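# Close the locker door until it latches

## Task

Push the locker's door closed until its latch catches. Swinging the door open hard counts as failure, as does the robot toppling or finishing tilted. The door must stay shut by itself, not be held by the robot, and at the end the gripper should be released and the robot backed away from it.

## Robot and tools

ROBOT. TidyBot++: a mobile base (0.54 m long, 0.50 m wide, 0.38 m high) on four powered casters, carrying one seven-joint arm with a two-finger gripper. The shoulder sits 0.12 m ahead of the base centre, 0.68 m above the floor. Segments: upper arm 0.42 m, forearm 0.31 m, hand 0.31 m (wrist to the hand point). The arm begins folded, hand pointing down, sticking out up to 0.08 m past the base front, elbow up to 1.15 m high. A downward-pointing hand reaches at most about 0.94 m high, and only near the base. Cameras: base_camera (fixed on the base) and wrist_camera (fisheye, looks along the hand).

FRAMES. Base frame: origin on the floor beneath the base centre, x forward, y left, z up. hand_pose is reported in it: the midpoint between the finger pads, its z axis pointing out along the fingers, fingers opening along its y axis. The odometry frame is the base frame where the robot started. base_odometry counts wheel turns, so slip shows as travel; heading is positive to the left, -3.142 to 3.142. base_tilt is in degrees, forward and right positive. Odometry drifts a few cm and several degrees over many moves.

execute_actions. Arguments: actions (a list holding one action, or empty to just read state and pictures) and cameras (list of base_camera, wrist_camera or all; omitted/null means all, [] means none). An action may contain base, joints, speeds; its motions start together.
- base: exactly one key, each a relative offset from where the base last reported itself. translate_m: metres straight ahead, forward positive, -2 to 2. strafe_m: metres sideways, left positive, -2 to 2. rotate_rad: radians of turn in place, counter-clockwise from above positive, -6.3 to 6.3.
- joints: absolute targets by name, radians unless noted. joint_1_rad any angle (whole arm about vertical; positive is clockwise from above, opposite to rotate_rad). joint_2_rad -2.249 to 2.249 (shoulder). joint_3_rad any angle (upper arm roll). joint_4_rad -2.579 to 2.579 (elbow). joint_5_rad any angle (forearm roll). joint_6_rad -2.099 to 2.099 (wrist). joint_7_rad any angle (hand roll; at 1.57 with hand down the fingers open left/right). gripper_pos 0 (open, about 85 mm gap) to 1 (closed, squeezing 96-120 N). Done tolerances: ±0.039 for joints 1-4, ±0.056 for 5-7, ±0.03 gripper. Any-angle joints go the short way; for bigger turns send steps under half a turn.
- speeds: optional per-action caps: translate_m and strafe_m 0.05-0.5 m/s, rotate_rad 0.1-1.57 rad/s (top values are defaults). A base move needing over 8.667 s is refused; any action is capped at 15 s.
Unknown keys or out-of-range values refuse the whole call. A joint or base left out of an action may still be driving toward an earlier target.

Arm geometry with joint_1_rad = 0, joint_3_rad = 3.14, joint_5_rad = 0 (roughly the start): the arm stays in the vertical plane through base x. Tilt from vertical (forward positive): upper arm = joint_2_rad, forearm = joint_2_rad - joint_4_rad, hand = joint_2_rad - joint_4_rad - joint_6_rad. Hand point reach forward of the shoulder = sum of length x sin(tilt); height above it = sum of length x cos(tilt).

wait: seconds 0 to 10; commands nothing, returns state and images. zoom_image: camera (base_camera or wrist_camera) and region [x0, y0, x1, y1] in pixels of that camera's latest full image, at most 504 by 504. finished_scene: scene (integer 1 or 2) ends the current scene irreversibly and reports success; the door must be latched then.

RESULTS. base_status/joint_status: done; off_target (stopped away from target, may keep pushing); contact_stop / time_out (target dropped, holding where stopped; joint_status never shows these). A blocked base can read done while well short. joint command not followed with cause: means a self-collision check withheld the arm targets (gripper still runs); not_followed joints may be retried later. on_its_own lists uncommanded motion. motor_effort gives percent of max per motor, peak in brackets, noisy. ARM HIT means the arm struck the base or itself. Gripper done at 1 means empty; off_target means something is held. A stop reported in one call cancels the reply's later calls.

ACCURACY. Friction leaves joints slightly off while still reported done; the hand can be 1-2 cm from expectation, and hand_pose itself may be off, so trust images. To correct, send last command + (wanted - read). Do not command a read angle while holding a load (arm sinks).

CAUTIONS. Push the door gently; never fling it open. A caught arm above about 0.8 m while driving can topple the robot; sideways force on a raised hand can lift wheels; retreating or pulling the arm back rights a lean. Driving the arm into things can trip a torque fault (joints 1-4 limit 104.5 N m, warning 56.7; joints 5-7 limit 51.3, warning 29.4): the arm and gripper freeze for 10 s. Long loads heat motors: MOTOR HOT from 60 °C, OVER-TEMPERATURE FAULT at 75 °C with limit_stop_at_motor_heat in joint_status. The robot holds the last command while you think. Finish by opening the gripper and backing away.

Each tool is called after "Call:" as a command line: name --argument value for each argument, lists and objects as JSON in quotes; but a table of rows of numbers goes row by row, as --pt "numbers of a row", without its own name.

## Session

Call:
execute_actions --actions '[]'

Scene clock: 0.00 s.
base_odometry: x=+0.000 y=+0.000 heading=+0.000 (m, m, rad; odometry frame)
base_tilt: forward=-0.3 right=+0.0 (deg)
base_status: not commanded
joint_positions: joint_1_rad=+0.024 joint_2_rad=-0.383 joint_3_rad=+3.103 joint_4_rad=-2.536 joint_5_rad=-0.022 joint_6_rad=-0.829 joint_7_rad=+1.613 gripper_pos=+0.000
joint_status: not commanded
motor_effort: joint_1_rad=+1 joint_2_rad=-3 joint_3_rad=+1 joint_4_rad=+18 joint_5_rad=+0 joint_6_rad=+4 joint_7_rad=+0 (%)
hand_pose: x=+0.2734 y=+0.0069 z=+0.5916 quat_wxyz=(+0.000, +0.997, +0.021, +0.080) (m; base frame)
pictures: base_camera, wrist_camera
camera_calibration (this result's frames):
wrist_camera: T_world_to_cam=[[0.0519176, -0.998646, -0.00339446, -0.00157419], [-0.983962, -0.0505728, -0.171059, 0.422707], [0.170656, 0.012221, -0.985255, 0.673117], [0, 0, 0, 1]] pos_world=[0.301138, 0.0115792, 0.735494]
Images, in order (width x height): base_camera 644x364, wrist_camera 644x476.

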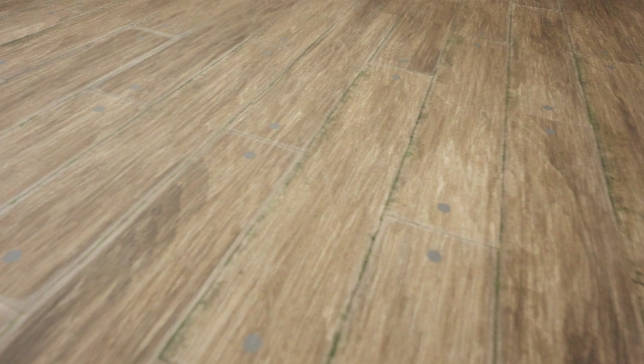

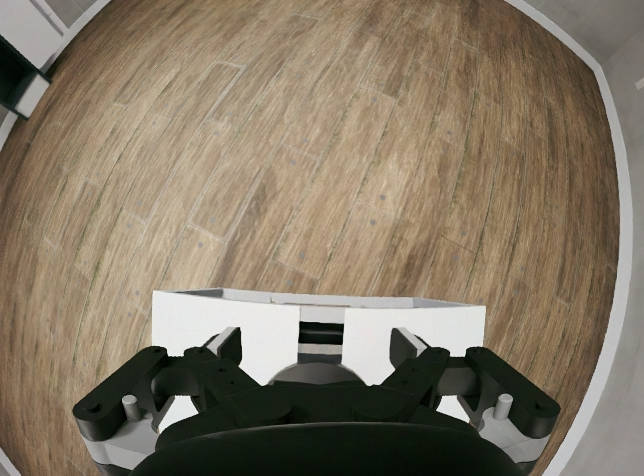

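Call:
execute_actions --actions '[{"base":{"rotate_rad":1.21},"joints":{"joint_6_rad":0.35,"joint_1_rad":0.0,"gripper_pos":1}}]'

Scene clock: 4.70 s.
base_odometry: x=+0.000 y=+0.000 heading=+1.209 (m, m, rad; odometry frame)
base_tilt: forward=-0.3 right=+0.0 (deg)
base_status: done
joint_positions: joint_1_rad=+0.016 joint_2_rad=-0.383 joint_3_rad=+3.103 joint_4_rad=-2.533 joint_5_rad=-0.022 joint_6_rad=+0.345 joint_7_rad=+1.613 gripper_pos=+0.999
joint_status: all done
motor_effort: joint_1_rad=+1(0) joint_2_rad=-6(7) joint_3_rad=+1(2) joint_4_rad=+19(19) joint_5_rad=-1(1) joint_6_rad=+10(10) joint_7_rad=-1(1) (%)
hand_pose: x=+0.5270 y=+0.0094 z=+0.8270 quat_wxyz=(+0.009, +0.785, +0.018, +0.619) (m; base frame)
pictures: base_camera, wrist_camera
camera_calibration (this result's frames):
wrist_camera: T_world_to_cam=[[0.0276875, -0.998631, 0.0443869, -0.0382619], [-0.220243, -0.049407, -0.974193, 0.974404], [0.975052, 0.017197, -0.221309, -0.194091], [0, 0, 0, 1]] pos_world=[0.404914, 0.0132707, 0.908002]
Images, in order (width x height): base_camera 644x364, wrist_camera 644x476.

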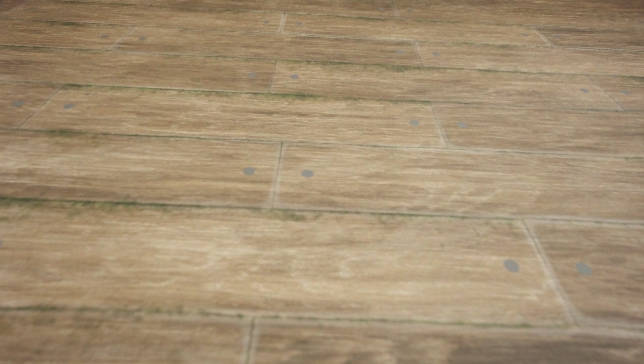

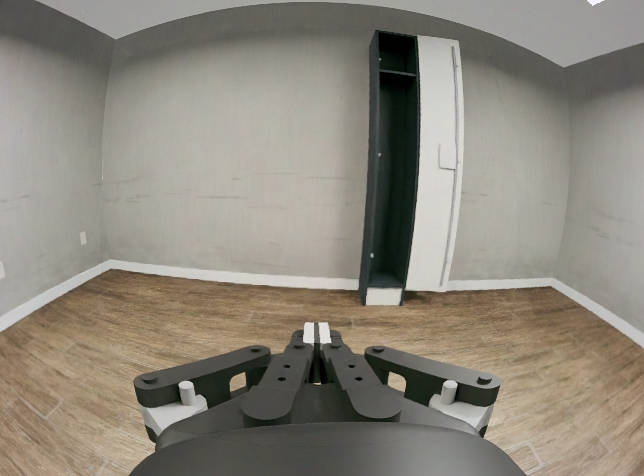

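Call:
execute_actions --actions '[{"base":{"strafe_m":-1.6},"joints":{"joint_2_rad":0.6,"joint_4_rad":-2.3,"joint_6_rad":1.33,"joint_1_rad":-0.5}}]'

Call:
execute_actions --actions '[{"base":{"translate_m":1.3},"joints":{"joint_1_rad":-1.0}}]'

Scene clock: 14.50 s.
base_odometry: x=+1.497 y=-0.564 heading=+1.210 (m, m, rad; odometry frame)
base_tilt: forward=-0.3 right=+0.0 (deg)
base_status: done
joint_positions: joint_1_rad=-0.484 joint_2_rad=+0.593 joint_3_rad=+3.103 joint_4_rad=-2.312 joint_5_rad=-0.022 joint_6_rad=+1.303 joint_7_rad=+1.613 gripper_pos=+0.999
joint_status: all done
motor_effort: joint_1_rad=+1(2) joint_2_rad=-29(31) joint_3_rad=-1(2) joint_4_rad=+9(19) joint_5_rad=+0(0) joint_6_rad=+10(11) joint_7_rad=+0(0) (%)
hand_pose: x=+0.6609 y=+0.3006 z=+0.7159 quat_wxyz=(-0.166, +0.695, +0.181, +0.676) (m; base frame)
pictures: base_camera, wrist_camera
camera_calibration (this result's frames):
wrist_camera: T_world_to_cam=[[0.482909, -0.875327, 0.0245137, -0.0699084], [-0.00466594, -0.030566, -0.999522, 0.779967], [0.875658, 0.482564, -0.0188448, -0.573328], [0, 0, 0, 1]] pos_world=[0.539438, 0.239315, 0.770503]
Images, in order (width x height): base_camera 644x364, wrist_camera 644x476.

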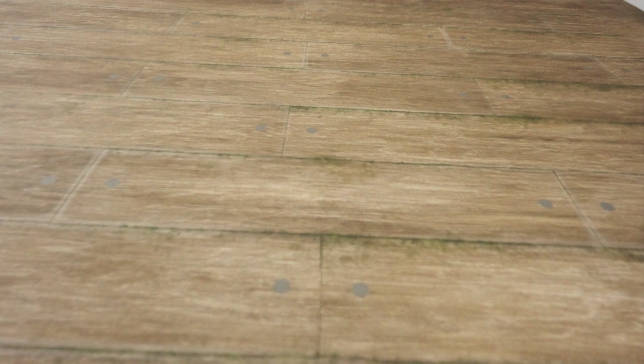

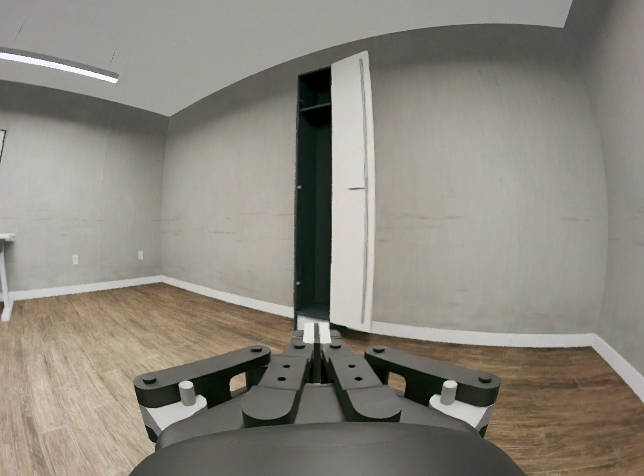

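Scene clock: 18.47 s.
base_odometry: x=+1.957 y=+0.652 heading=+1.210 (m, m, rad; odometry frame)
base_tilt: forward=-0.2 right=-0.1 (deg)
base_status: done
joint_positions: joint_1_rad=-0.984 joint_2_rad=+0.593 joint_3_rad=+3.103 joint_4_rad=-2.309 joint_5_rad=-0.022 joint_6_rad=+1.304 joint_7_rad=+1.613 gripper_pos=+0.999
joint_status: all done
motor_effort: joint_1_rad=+1(4) joint_2_rad=-30(30) joint_3_rad=-1(2) joint_4_rad=+9(10) joint_5_rad=+0(1) joint_6_rad=+10(11) joint_7_rad=+0(1) (%)
hand_pose: x=+0.4507 y=+0.5244 z=+0.7172 quat_wxyz=(-0.328, +0.627, +0.347, +0.615) (m; base frame)
pictures: base_camera, wrist_camera
camera_calibration (this result's frames):
wrist_camera: T_world_to_cam=[[0.843598, -0.536416, 0.0244921, -0.112758], [0.0125669, -0.0258765, -0.999586, 0.776993], [0.536828, 0.843557, -0.0150882, -0.536551], [0, 0, 0, 1]] pos_world=[0.373393, 0.412232, 0.771338]
Images, in order (width x height): base_camera 644x364, wrist_camera 644x476.

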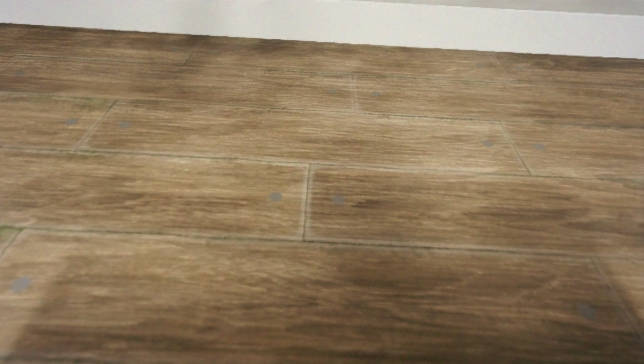

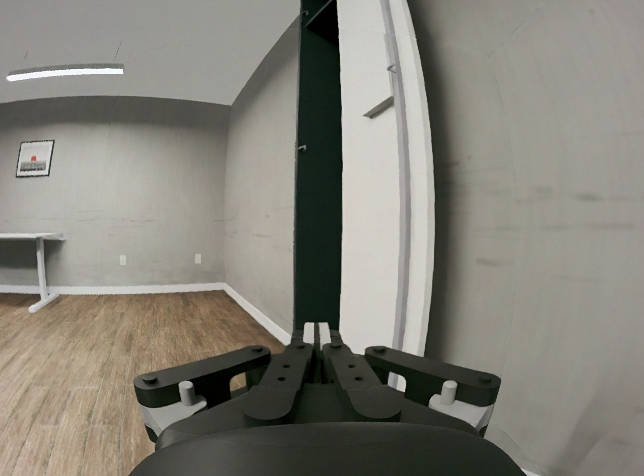

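Call:
execute_actions --actions '[{"base":{"translate_m":0.47},"joints":{"joint_1_rad":-1.1}}]'

Scene clock: 25.13 s.
base_odometry: x=+2.124 y=+1.092 heading=+1.209 (m, m, rad; odometry frame)
base_tilt: forward=-0.2 right=-0.1 (deg)
base_status: done
joint_positions: joint_1_rad=-1.096 joint_2_rad=+0.593 joint_3_rad=+3.103 joint_4_rad=-2.308 joint_5_rad=-0.022 joint_6_rad=+1.304 joint_7_rad=+1.613 gripper_pos=+0.999
joint_status: all done
motor_effort: joint_1_rad=+1(3) joint_2_rad=-29(32) joint_3_rad=-1(3) joint_4_rad=+9(10) joint_5_rad=+0(1) joint_6_rad=+10(10) joint_7_rad=+0(0) (%)
hand_pose: x=+0.3901 y=+0.5585 z=+0.7176 quat_wxyz=(-0.363, +0.606, +0.381, +0.596) (m; base frame)
pictures: base_camera, wrist_camera
camera_calibration (this result's frames):
wrist_camera: T_world_to_cam=[[0.898265, -0.438773, 0.0244774, -0.119234], [0.0158407, -0.0233344, -0.999602, 0.776306], [0.43917, 0.898295, -0.01401, -0.526054], [0, 0, 0, 1]] pos_world=[0.325833, 0.438349, 0.771546]
Images, in order (width x height): base_camera 644x364, wrist_camera 644x476.

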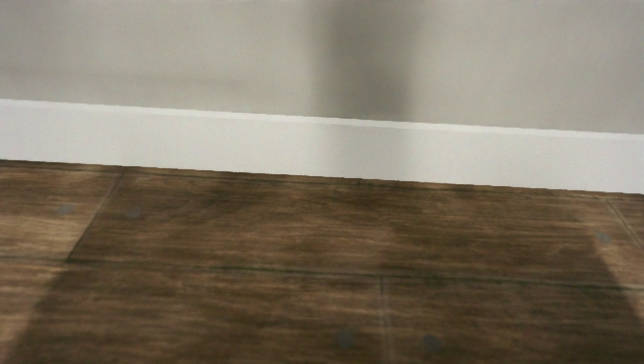

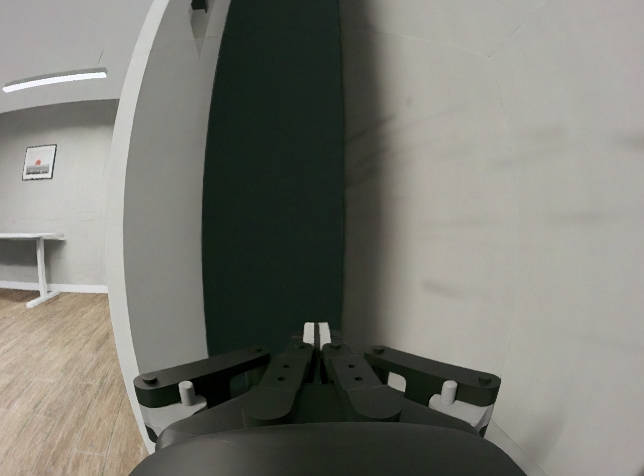

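Call:
execute_actions --actions '[{"base":{"strafe_m":0.17},"speeds":{"strafe_m":0.1},"joints":{"joint_1_rad":-1.15}}]' --cameras '["wrist_camera"]'

Call:
execute_actions --actions '[{"base":{"translate_m":-0.21},"speeds":{"translate_m":0.1}}]' --cameras '["wrist_camera"]'

Scene clock: 31.53 s.
base_odometry: x=+1.964 y=+1.152 heading=+1.209 (m, m, rad; odometry frame)
base_tilt: forward=-0.3 right=+0.0 (deg)
base_status: done
joint_positions: joint_1_rad=-1.138 joint_2_rad=+0.593 joint_3_rad=+3.103 joint_4_rad=-2.306 joint_5_rad=-0.022 joint_6_rad=+1.304 joint_7_rad=+1.613 gripper_pos=+0.999
joint_status: all done
motor_effort: joint_1_rad=+0(4) joint_2_rad=-30(31) joint_3_rad=-1(4) joint_4_rad=+9(11) joint_5_rad=+1(2) joint_6_rad=+10(11) joint_7_rad=+0(1) (%)
hand_pose: x=+0.3667 y=+0.5699 z=+0.7181 quat_wxyz=(-0.375, +0.598, +0.394, +0.589) (m; base frame)
pictures: wrist_camera
camera_calibration (this result's frames):
wrist_camera: T_world_to_cam=[[0.915828, -0.400825, 0.0244486, -0.121273], [0.017464, -0.02107, -0.999625, 0.775633], [0.40119, 0.915912, -0.0122965, -0.523375], [0, 0, 0, 1]] pos_world=[0.307492, 0.447099, 0.771872]
Images, in order (width x height): wrist_camera 644x476.

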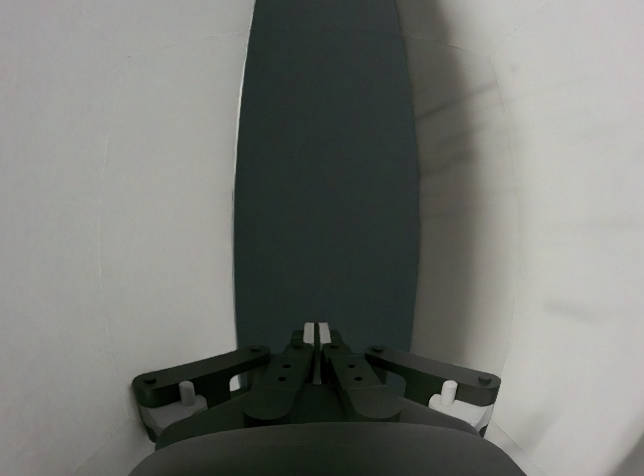

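Scene clock: 34.17 s.
base_odometry: x=+1.890 y=+0.956 heading=+1.209 (m, m, rad; odometry frame)
base_tilt: forward=-0.3 right=-0.1 (deg)
base_status: done
joint_positions: joint_1_rad=-1.141 joint_2_rad=+0.594 joint_3_rad=+3.105 joint_4_rad=-2.305 joint_5_rad=-0.023 joint_6_rad=+1.304 joint_7_rad=+1.613 gripper_pos=+0.999
joint_status: not commanded
motor_effort: joint_1_rad=+0(5) joint_2_rad=-30(31) joint_3_rad=-1(6) joint_4_rad=+10(10) joint_5_rad=+0(4) joint_6_rad=+10(10) joint_7_rad=+0(0) (%)
hand_pose: x=+0.3664 y=+0.5704 z=+0.7184 quat_wxyz=(-0.375, +0.597, +0.394, +0.589) (m; base frame)
pictures: wrist_camera
camera_calibration (this result's frames):
wrist_camera: T_world_to_cam=[[0.91596, -0.40048, 0.0251486, -0.121525], [0.018456, -0.0205603, -0.999618, 0.775267], [0.400844, 0.916075, -0.0114412, -0.52422], [0, 0, 0, 1]] pos_world=[0.307134, 0.447496, 0.77203]
Images, in order (width x height): wrist_camera 644x476.

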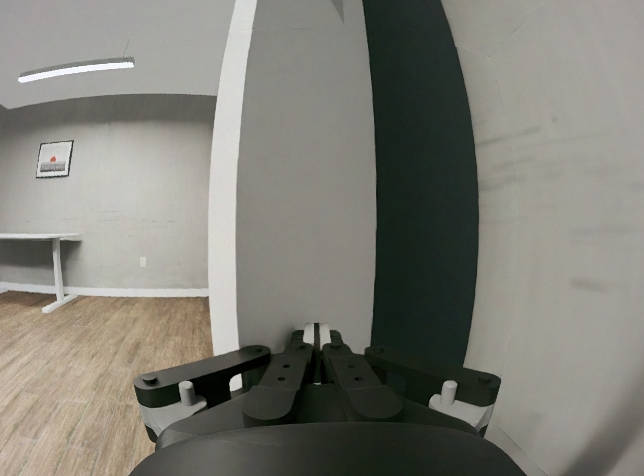

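Call:
execute_actions --actions '[{"base":{"strafe_m":0.12},"speeds":{"strafe_m":0.08}}]' --cameras '["wrist_camera"]'

Scene clock: 39.30 s.
base_odometry: x=+1.777 y=+0.998 heading=+1.209 (m, m, rad; odometry frame)
base_tilt: forward=-0.3 right=-0.1 (deg)
base_status: done
joint_positions: joint_1_rad=-1.141 joint_2_rad=+0.594 joint_3_rad=+3.105 joint_4_rad=-2.303 joint_5_rad=-0.023 joint_6_rad=+1.305 joint_7_rad=+1.613 gripper_pos=+0.999
joint_status: not commanded
motor_effort: joint_1_rad=+0(5) joint_2_rad=-30(31) joint_3_rad=-1(5) joint_4_rad=+9(12) joint_5_rad=+0(3) joint_6_rad=+10(10) joint_7_rad=+0(0) (%)
hand_pose: x=+0.3667 y=+0.5709 z=+0.7190 quat_wxyz=(-0.376, +0.597, +0.393, +0.590) (m; base frame)
pictures: wrist_camera
camera_calibration (this result's frames):
wrist_camera: T_world_to_cam=[[0.915842, -0.400753, 0.0250975, -0.121389], [0.0191772, -0.0187776, -0.99964, 0.774601], [0.40108, 0.915994, -0.00951202, -0.52621], [0, 0, 0, 1]] pos_world=[0.307371, 0.447903, 0.772363]
Images, in order (width x height): wrist_camera 644x476.

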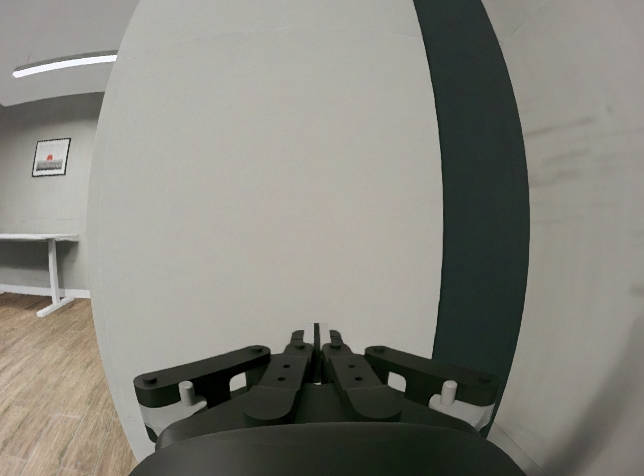

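Call:
execute_actions --actions '[{"base":{"strafe_m":0.28},"speeds":{"strafe_m":0.12}}]'

Call:
execute_actions --actions '[{"base":{"translate_m":-0.38}}]' --cameras '[]'

Call:
execute_actions --actions '[{"base":{"strafe_m":0.55},"joints":{"joint_1_rad":-0.03}}]'

Scene clock: 46.33 s.
base_odometry: x=+1.515 y=+1.097 heading=+1.210 (m, m, rad; odometry frame)
base_tilt: forward=-0.3 right=-0.1 (deg)
base_status: done
joint_positions: joint_1_rad=-1.140 joint_2_rad=+0.595 joint_3_rad=+3.105 joint_4_rad=-2.306 joint_5_rad=-0.026 joint_6_rad=+1.309 joint_7_rad=+1.613 gripper_pos=+0.999
joint_status: not commanded
motor_effort: joint_1_rad=+1(6) joint_2_rad=-29(31) joint_3_rad=-1(6) joint_4_rad=+10(18) joint_5_rad=+0(5) joint_6_rad=+9(11) joint_7_rad=+0(0) (%)
hand_pose: x=+0.3681 y=+0.5696 z=+0.7190 quat_wxyz=(-0.375, +0.597, +0.392, +0.591) (m; base frame)
pictures: base_camera, wrist_camera
camera_calibration (this result's frames):
wrist_camera: T_world_to_cam=[[0.914065, -0.404811, 0.0247499, -0.119989], [0.0191784, -0.0178134, -0.999657, 0.773962], [0.405113, 0.914227, -0.00851899, -0.526761], [0, 0, 0, 1]] pos_world=[0.308233, 0.446793, 0.772179]
Images, in order (width x height): base_camera 644x364, wrist_camera 644x476.

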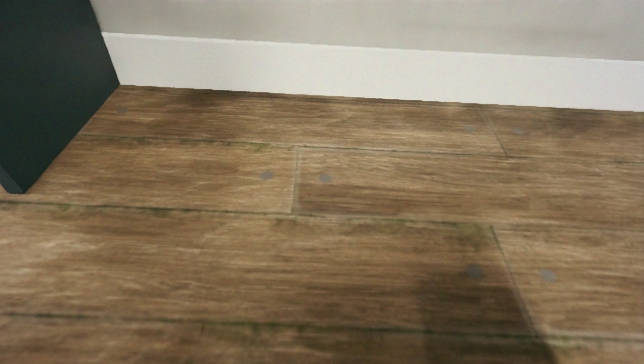

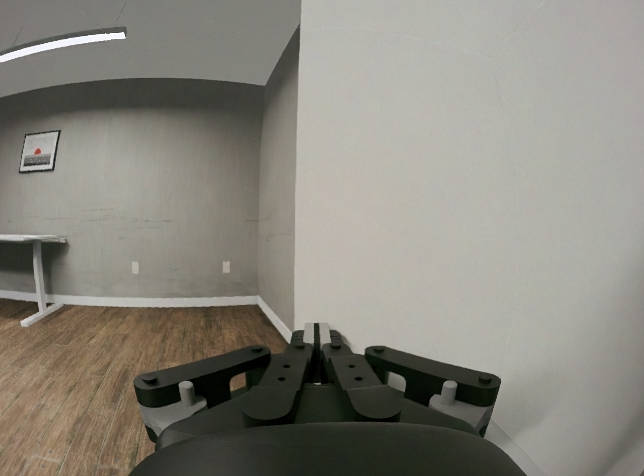

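Scene clock: 48.43 s.
base_odometry: x=+1.381 y=+0.741 heading=+1.209 (m, m, rad; odometry frame)
base_tilt: forward=-0.2 right=+0.0 (deg)
base_status: done
joint_positions: joint_1_rad=-1.147 joint_2_rad=+0.595 joint_3_rad=+3.105 joint_4_rad=-2.306 joint_5_rad=-0.026 joint_6_rad=+1.309 joint_7_rad=+1.613 gripper_pos=+0.999
joint_status: not commanded
motor_effort: joint_1_rad=+0(3) joint_2_rad=-30(33) joint_3_rad=-1(3) joint_4_rad=+9(10) joint_5_rad=+0(1) joint_6_rad=+10(11) joint_7_rad=+0(0) (%)
hand_pose: x=+0.3641 y=+0.5713 z=+0.7189 quat_wxyz=(-0.377, +0.596, +0.394, +0.590) (m; base frame)
pictures: none
No camera images: the call's "cameras" was empty. Leave "cameras" out to get every camera's image.

Scene clock: 50.87 s.
base_odometry: x=+0.866 y=+0.936 heading=+1.210 (m, m, rad; odometry frame)
base_tilt: forward=-0.3 right=+0.0 (deg)
base_status: done
joint_positions: joint_1_rad=-0.082 joint_2_rad=+0.595 joint_3_rad=+3.102 joint_4_rad=-2.305 joint_5_rad=-0.017 joint_6_rad=+1.309 joint_7_rad=+1.613 gripper_pos=+0.999
joint_status: joint_1_rad off_target (ended at -0.082, target -0.030)
motor_effort: joint_1_rad=+6(7) joint_2_rad=-30(31) joint_3_rad=+4(5) joint_4_rad=+11(11) joint_5_rad=-4(4) joint_6_rad=+10(11) joint_7_rad=+0(0) (%)
hand_pose: x=+0.7373 y=+0.0665 z=+0.7193 quat_wxyz=(-0.029, +0.713, +0.041, +0.700) (m; base frame)
pictures: base_camera, wrist_camera
camera_calibration (this result's frames):
wrist_camera: T_world_to_cam=[[0.106347, -0.994016, 0.0249428, -0.0265869], [-0.00461164, -0.0255778, -0.999662, 0.776329], [0.994318, 0.106196, -0.00730418, -0.598029], [0, 0, 0, 1]] pos_world=[0.601039, 0.0569376, 0.772362]
Images, in order (width x height): base_camera 644x364, wrist_camera 644x476.

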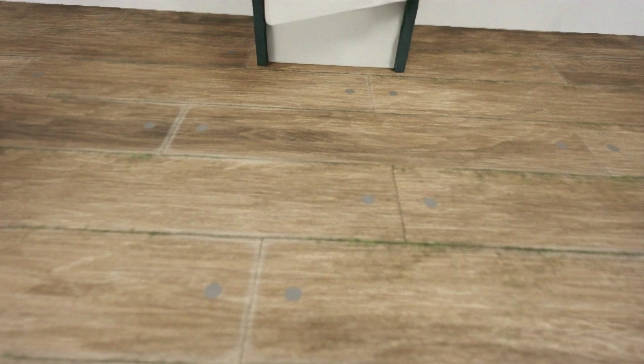

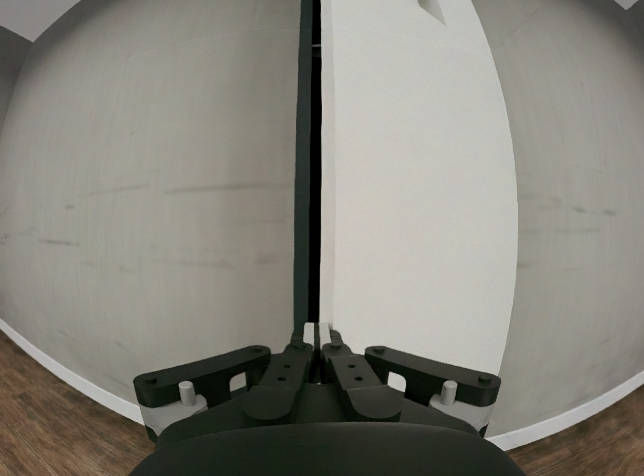

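The fingertip is resting against the door's edge. I'll back off, then re-aim.

Call:
execute_actions --actions '[{"base":{"translate_m":-0.08},"joints":{"joint_1_rad":-0.1}}]' --cameras '["wrist_camera"]'

Call:
execute_actions --actions '[{"joints":{"joint_1_rad":0.02}}]'

Scene clock: 54.27 s.
base_odometry: x=+0.837 y=+0.861 heading=+1.210 (m, m, rad; odometry frame)
base_tilt: forward=-0.3 right=+0.0 (deg)
base_status: done
joint_positions: joint_1_rad=-0.091 joint_2_rad=+0.596 joint_3_rad=+3.102 joint_4_rad=-2.302 joint_5_rad=-0.017 joint_6_rad=+1.310 joint_7_rad=+1.613 gripper_pos=+0.999
joint_status: all done
motor_effort: joint_1_rad=+0(6) joint_2_rad=-30(32) joint_3_rad=-1(4) joint_4_rad=+9(11) joint_5_rad=+0(4) joint_6_rad=+10(10) joint_7_rad=+0(0) (%)
hand_pose: x=+0.7378 y=+0.0719 z=+0.7203 quat_wxyz=(-0.032, +0.712, +0.044, +0.700) (m; base frame)
pictures: wrist_camera
camera_calibration (this result's frames):
wrist_camera: T_world_to_cam=[[0.11481, -0.993073, 0.0249986, -0.0275863], [-0.00144861, -0.0253323, -0.999678, 0.775146], [0.993386, 0.114737, -0.004347, -0.601112], [0, 0, 0, 1]] pos_world=[0.601427, 0.0612109, 0.772973]
Images, in order (width x height): wrist_camera 644x476.

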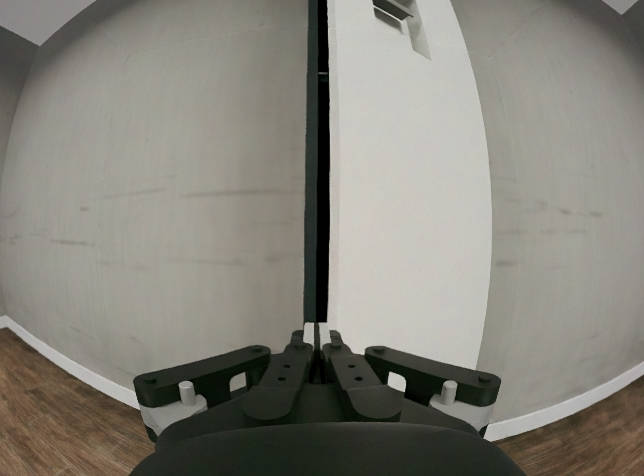

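Scene clock: 55.23 s.
base_odometry: x=+0.837 y=+0.861 heading=+1.210 (m, m, rad; odometry frame)
base_tilt: forward=-0.3 right=+0.0 (deg)
base_status: not commanded
joint_positions: joint_1_rad=+0.012 joint_2_rad=+0.596 joint_3_rad=+3.102 joint_4_rad=-2.302 joint_5_rad=-0.017 joint_6_rad=+1.310 joint_7_rad=+1.613 gripper_pos=+0.999
joint_status: all done
motor_effort: joint_1_rad=+1(1) joint_2_rad=-29(30) joint_3_rad=-1(2) joint_4_rad=+9(9) joint_5_rad=+0(1) joint_6_rad=+10(10) joint_7_rad=+0(1) (%)
hand_pose: x=+0.7419 y=+0.0084 z=+0.7203 quat_wxyz=(+0.004, +0.713, +0.007, +0.701) (m; base frame)
pictures: base_camera, wrist_camera
camera_calibration (this result's frames):
wrist_camera: T_world_to_cam=[[0.0128203, -0.999605, 0.0249985, -0.0154494], [-0.00402752, -0.025052, -0.999678, 0.775453], [0.99991, 0.0127155, -0.00434711, -0.601888], [0, 0, 0, 1]] pos_world=[0.605155, 0.0116366, 0.772973]
Images, in order (width x height): base_camera 644x364, wrist_camera 644x476.

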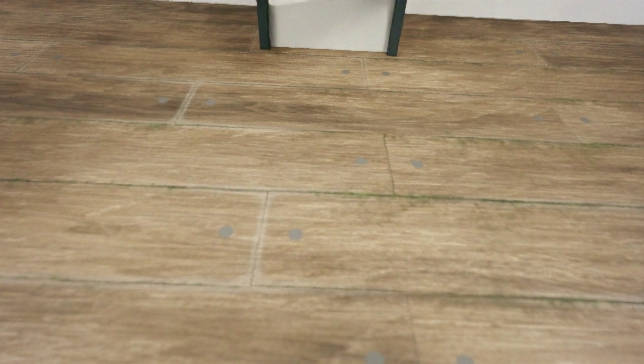

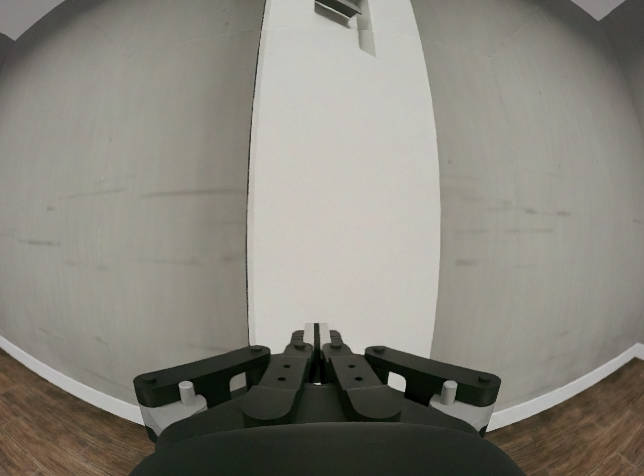

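Call:
execute_actions --actions '[{"base":{"translate_m":0.2},"speeds":{"translate_m":0.08}}]'

Scene clock: 62.10 s.
base_odometry: x=+0.908 y=+1.048 heading=+1.210 (m, m, rad; odometry frame)
base_tilt: forward=-0.3 right=+0.0 (deg)
base_status: done
joint_positions: joint_1_rad=+0.012 joint_2_rad=+0.596 joint_3_rad=+3.102 joint_4_rad=-2.302 joint_5_rad=-0.018 joint_6_rad=+1.310 joint_7_rad=+1.613 gripper_pos=+0.999
joint_status: not commanded
motor_effort: joint_1_rad=+1(2) joint_2_rad=-30(33) joint_3_rad=-1(3) joint_4_rad=+10(14) joint_5_rad=+0(1) joint_6_rad=+10(10) joint_7_rad=+0(0) (%)
hand_pose: x=+0.7417 y=+0.0079 z=+0.7200 quat_wxyz=(+0.004, +0.713, +0.007, +0.701) (m; base frame)
pictures: base_camera, wrist_camera
camera_calibration (this result's frames):
wrist_camera: T_world_to_cam=[[0.0119255, -0.999619, 0.0249023, -0.0151559], [-0.00472042, -0.0249601, -0.999677, 0.775646], [0.999918, 0.0118041, -0.00501628, -0.60121], [0, 0, 0, 1]] pos_world=[0.605002, 0.0113068, 0.772757]
Images, in order (width x height): base_camera 644x364, wrist_camera 644x476.

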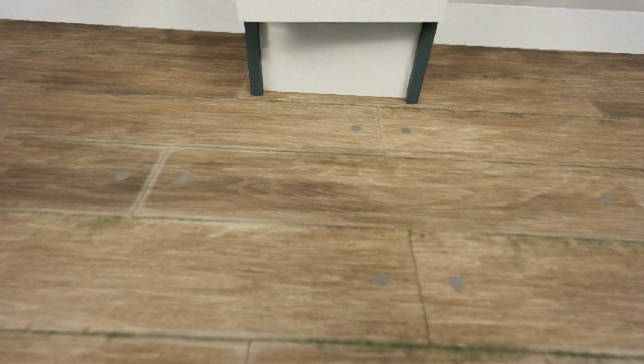

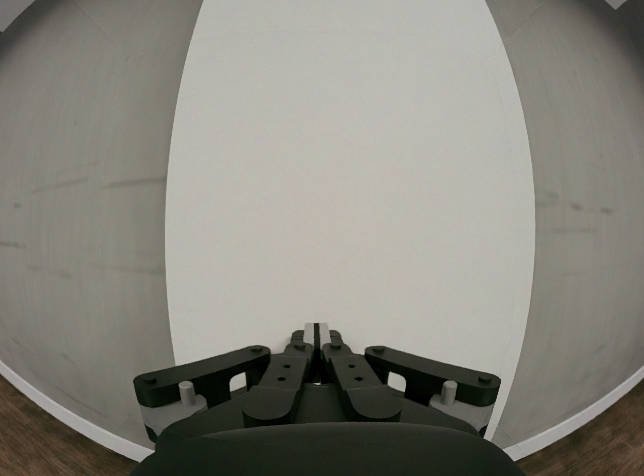

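Call:
execute_actions --actions '[{"base":{"translate_m":0.05},"speeds":{"translate_m":0.05}}]'

Scene clock: 64.77 s.
base_odometry: x=+0.925 y=+1.095 heading=+1.210 (m, m, rad; odometry frame)
base_tilt: forward=-0.3 right=+0.0 (deg)
base_status: done
joint_positions: joint_1_rad=+0.012 joint_2_rad=+0.583 joint_3_rad=+3.102 joint_4_rad=-2.338 joint_5_rad=-0.018 joint_6_rad=+1.327 joint_7_rad=+1.613 gripper_pos=+0.999
joint_status: not commanded
motor_effort: joint_1_rad=+2(5) joint_2_rad=-25(31) joint_3_rad=+1(4) joint_4_rad=+15(23) joint_5_rad=-1(3) joint_6_rad=+7(11) joint_7_rad=+0(1) (%)
hand_pose: x=+0.7301 y=+0.0081 z=+0.7194 quat_wxyz=(+0.004, +0.715, +0.007, +0.699) (m; base frame)
pictures: base_camera, wrist_camera
camera_calibration (this result's frames):
wrist_camera: T_world_to_cam=[[0.0128886, -0.999591, 0.025519, -0.0159246], [-0.0105656, -0.0256558, -0.999615, 0.779216], [0.999861, 0.012614, -0.0108919, -0.585367], [0, 0, 0, 1]] pos_world=[0.593724, 0.0114572, 0.772947]
Images, in order (width x height): base_camera 644x364, wrist_camera 644x476.

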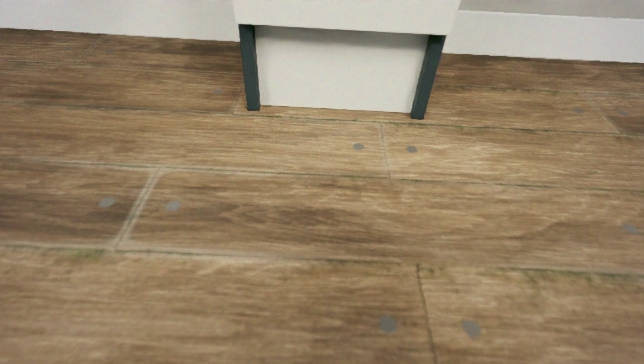

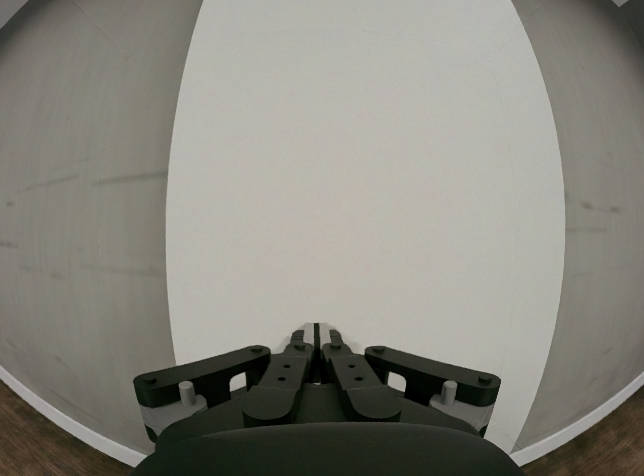

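Call:
execute_actions --actions '[{"base":{"translate_m":0.03},"speeds":{"translate_m":0.05}}]'

Call:
execute_actions --actions '[{"base":{"translate_m":-0.5}}]'

Scene clock: 68.27 s.
base_odometry: x=+0.935 y=+1.122 heading=+1.210 (m, m, rad; odometry frame)
base_tilt: forward=-0.3 right=+0.0 (deg)
base_status: done
joint_positions: joint_1_rad=+0.012 joint_2_rad=+0.543 joint_3_rad=+3.102 joint_4_rad=-2.423 joint_5_rad=-0.018 joint_6_rad=+1.350 joint_7_rad=+1.613 gripper_pos=+0.999
joint_status: not commanded
motor_effort: joint_1_rad=+1(2) joint_2_rad=-16(27) joint_3_rad=+1(1) joint_4_rad=+30(33) joint_5_rad=+0(1) joint_6_rad=+4(9) joint_7_rad=+0(0) (%)
hand_pose: x=+0.7018 y=+0.0080 z=+0.7189 quat_wxyz=(+0.004, +0.723, +0.009, +0.691) (m; base frame)
pictures: base_camera, wrist_camera
camera_calibration (this result's frames):
wrist_camera: T_world_to_cam=[[0.0145025, -0.999518, 0.0274439, -0.0182526], [-0.0322862, -0.0279005, -0.999089, 0.793321], [0.999373, 0.0136032, -0.0326752, -0.541097], [0, 0, 0, 1]] pos_world=[0.566636, 0.011251, 0.775418]
Images, in order (width x height): base_camera 644x364, wrist_camera 644x476.

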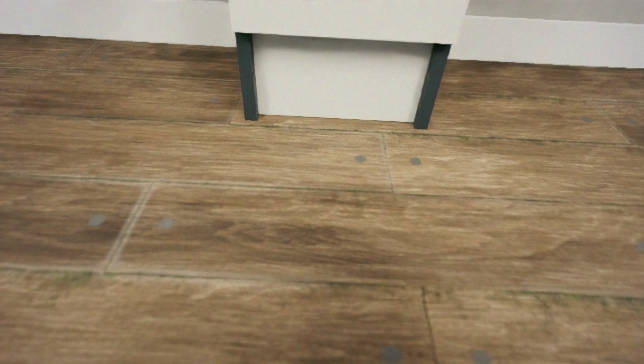

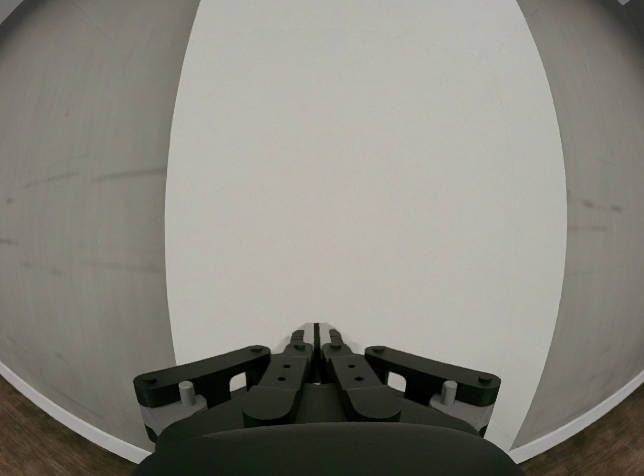

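Scene clock: 70.70 s.
base_odometry: x=+0.758 y=+0.654 heading=+1.210 (m, m, rad; odometry frame)
base_tilt: forward=-0.2 right=+0.0 (deg)
base_status: done
joint_positions: joint_1_rad=+0.013 joint_2_rad=+0.602 joint_3_rad=+3.102 joint_4_rad=-2.297 joint_5_rad=-0.018 joint_6_rad=+1.349 joint_7_rad=+1.613 gripper_pos=+0.999
joint_status: not commanded
motor_effort: joint_1_rad=+0(4) joint_2_rad=-30(33) joint_3_rad=-1(3) joint_4_rad=+9(30) joint_5_rad=+0(1) joint_6_rad=+10(12) joint_7_rad=+0(0) (%)
hand_pose: x=+0.7435 y=+0.0073 z=+0.7305 quat_wxyz=(+0.005, +0.700, +0.006, +0.714) (m; base frame)
pictures: base_camera, wrist_camera
camera_calibration (this result's frames):
wrist_camera: T_world_to_cam=[[0.00924943, -0.99965, 0.0247851, -0.0139788], [0.0334978, -0.0244625, -0.999139, 0.757297], [0.999396, 0.0100717, 0.0332598, -0.630491], [0, 0, 0, 1]] pos_world=[0.604872, 0.0109017, 0.777962]
Images, in order (width x height): base_camera 644x364, wrist_camera 644x476.

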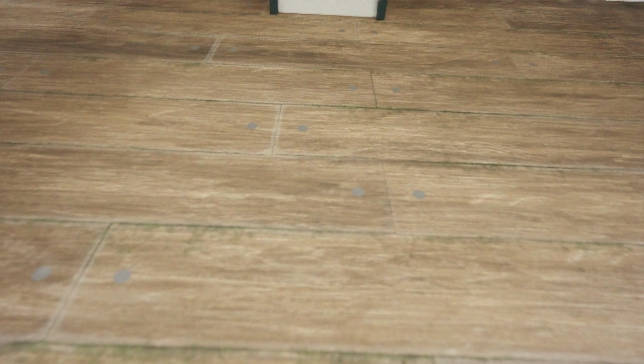

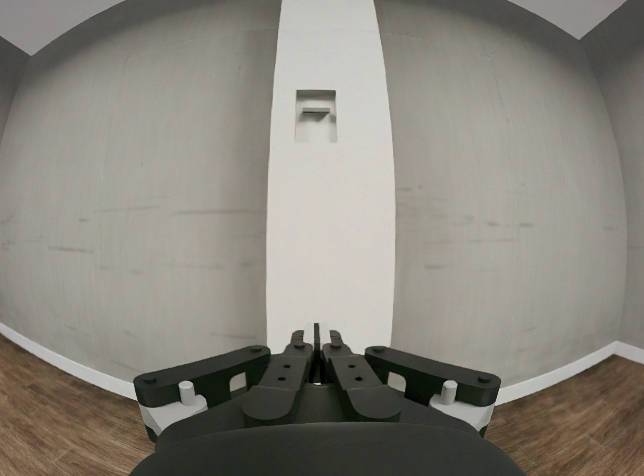

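Call:
finished_scene --scene 2

The scene is finished: the task was done.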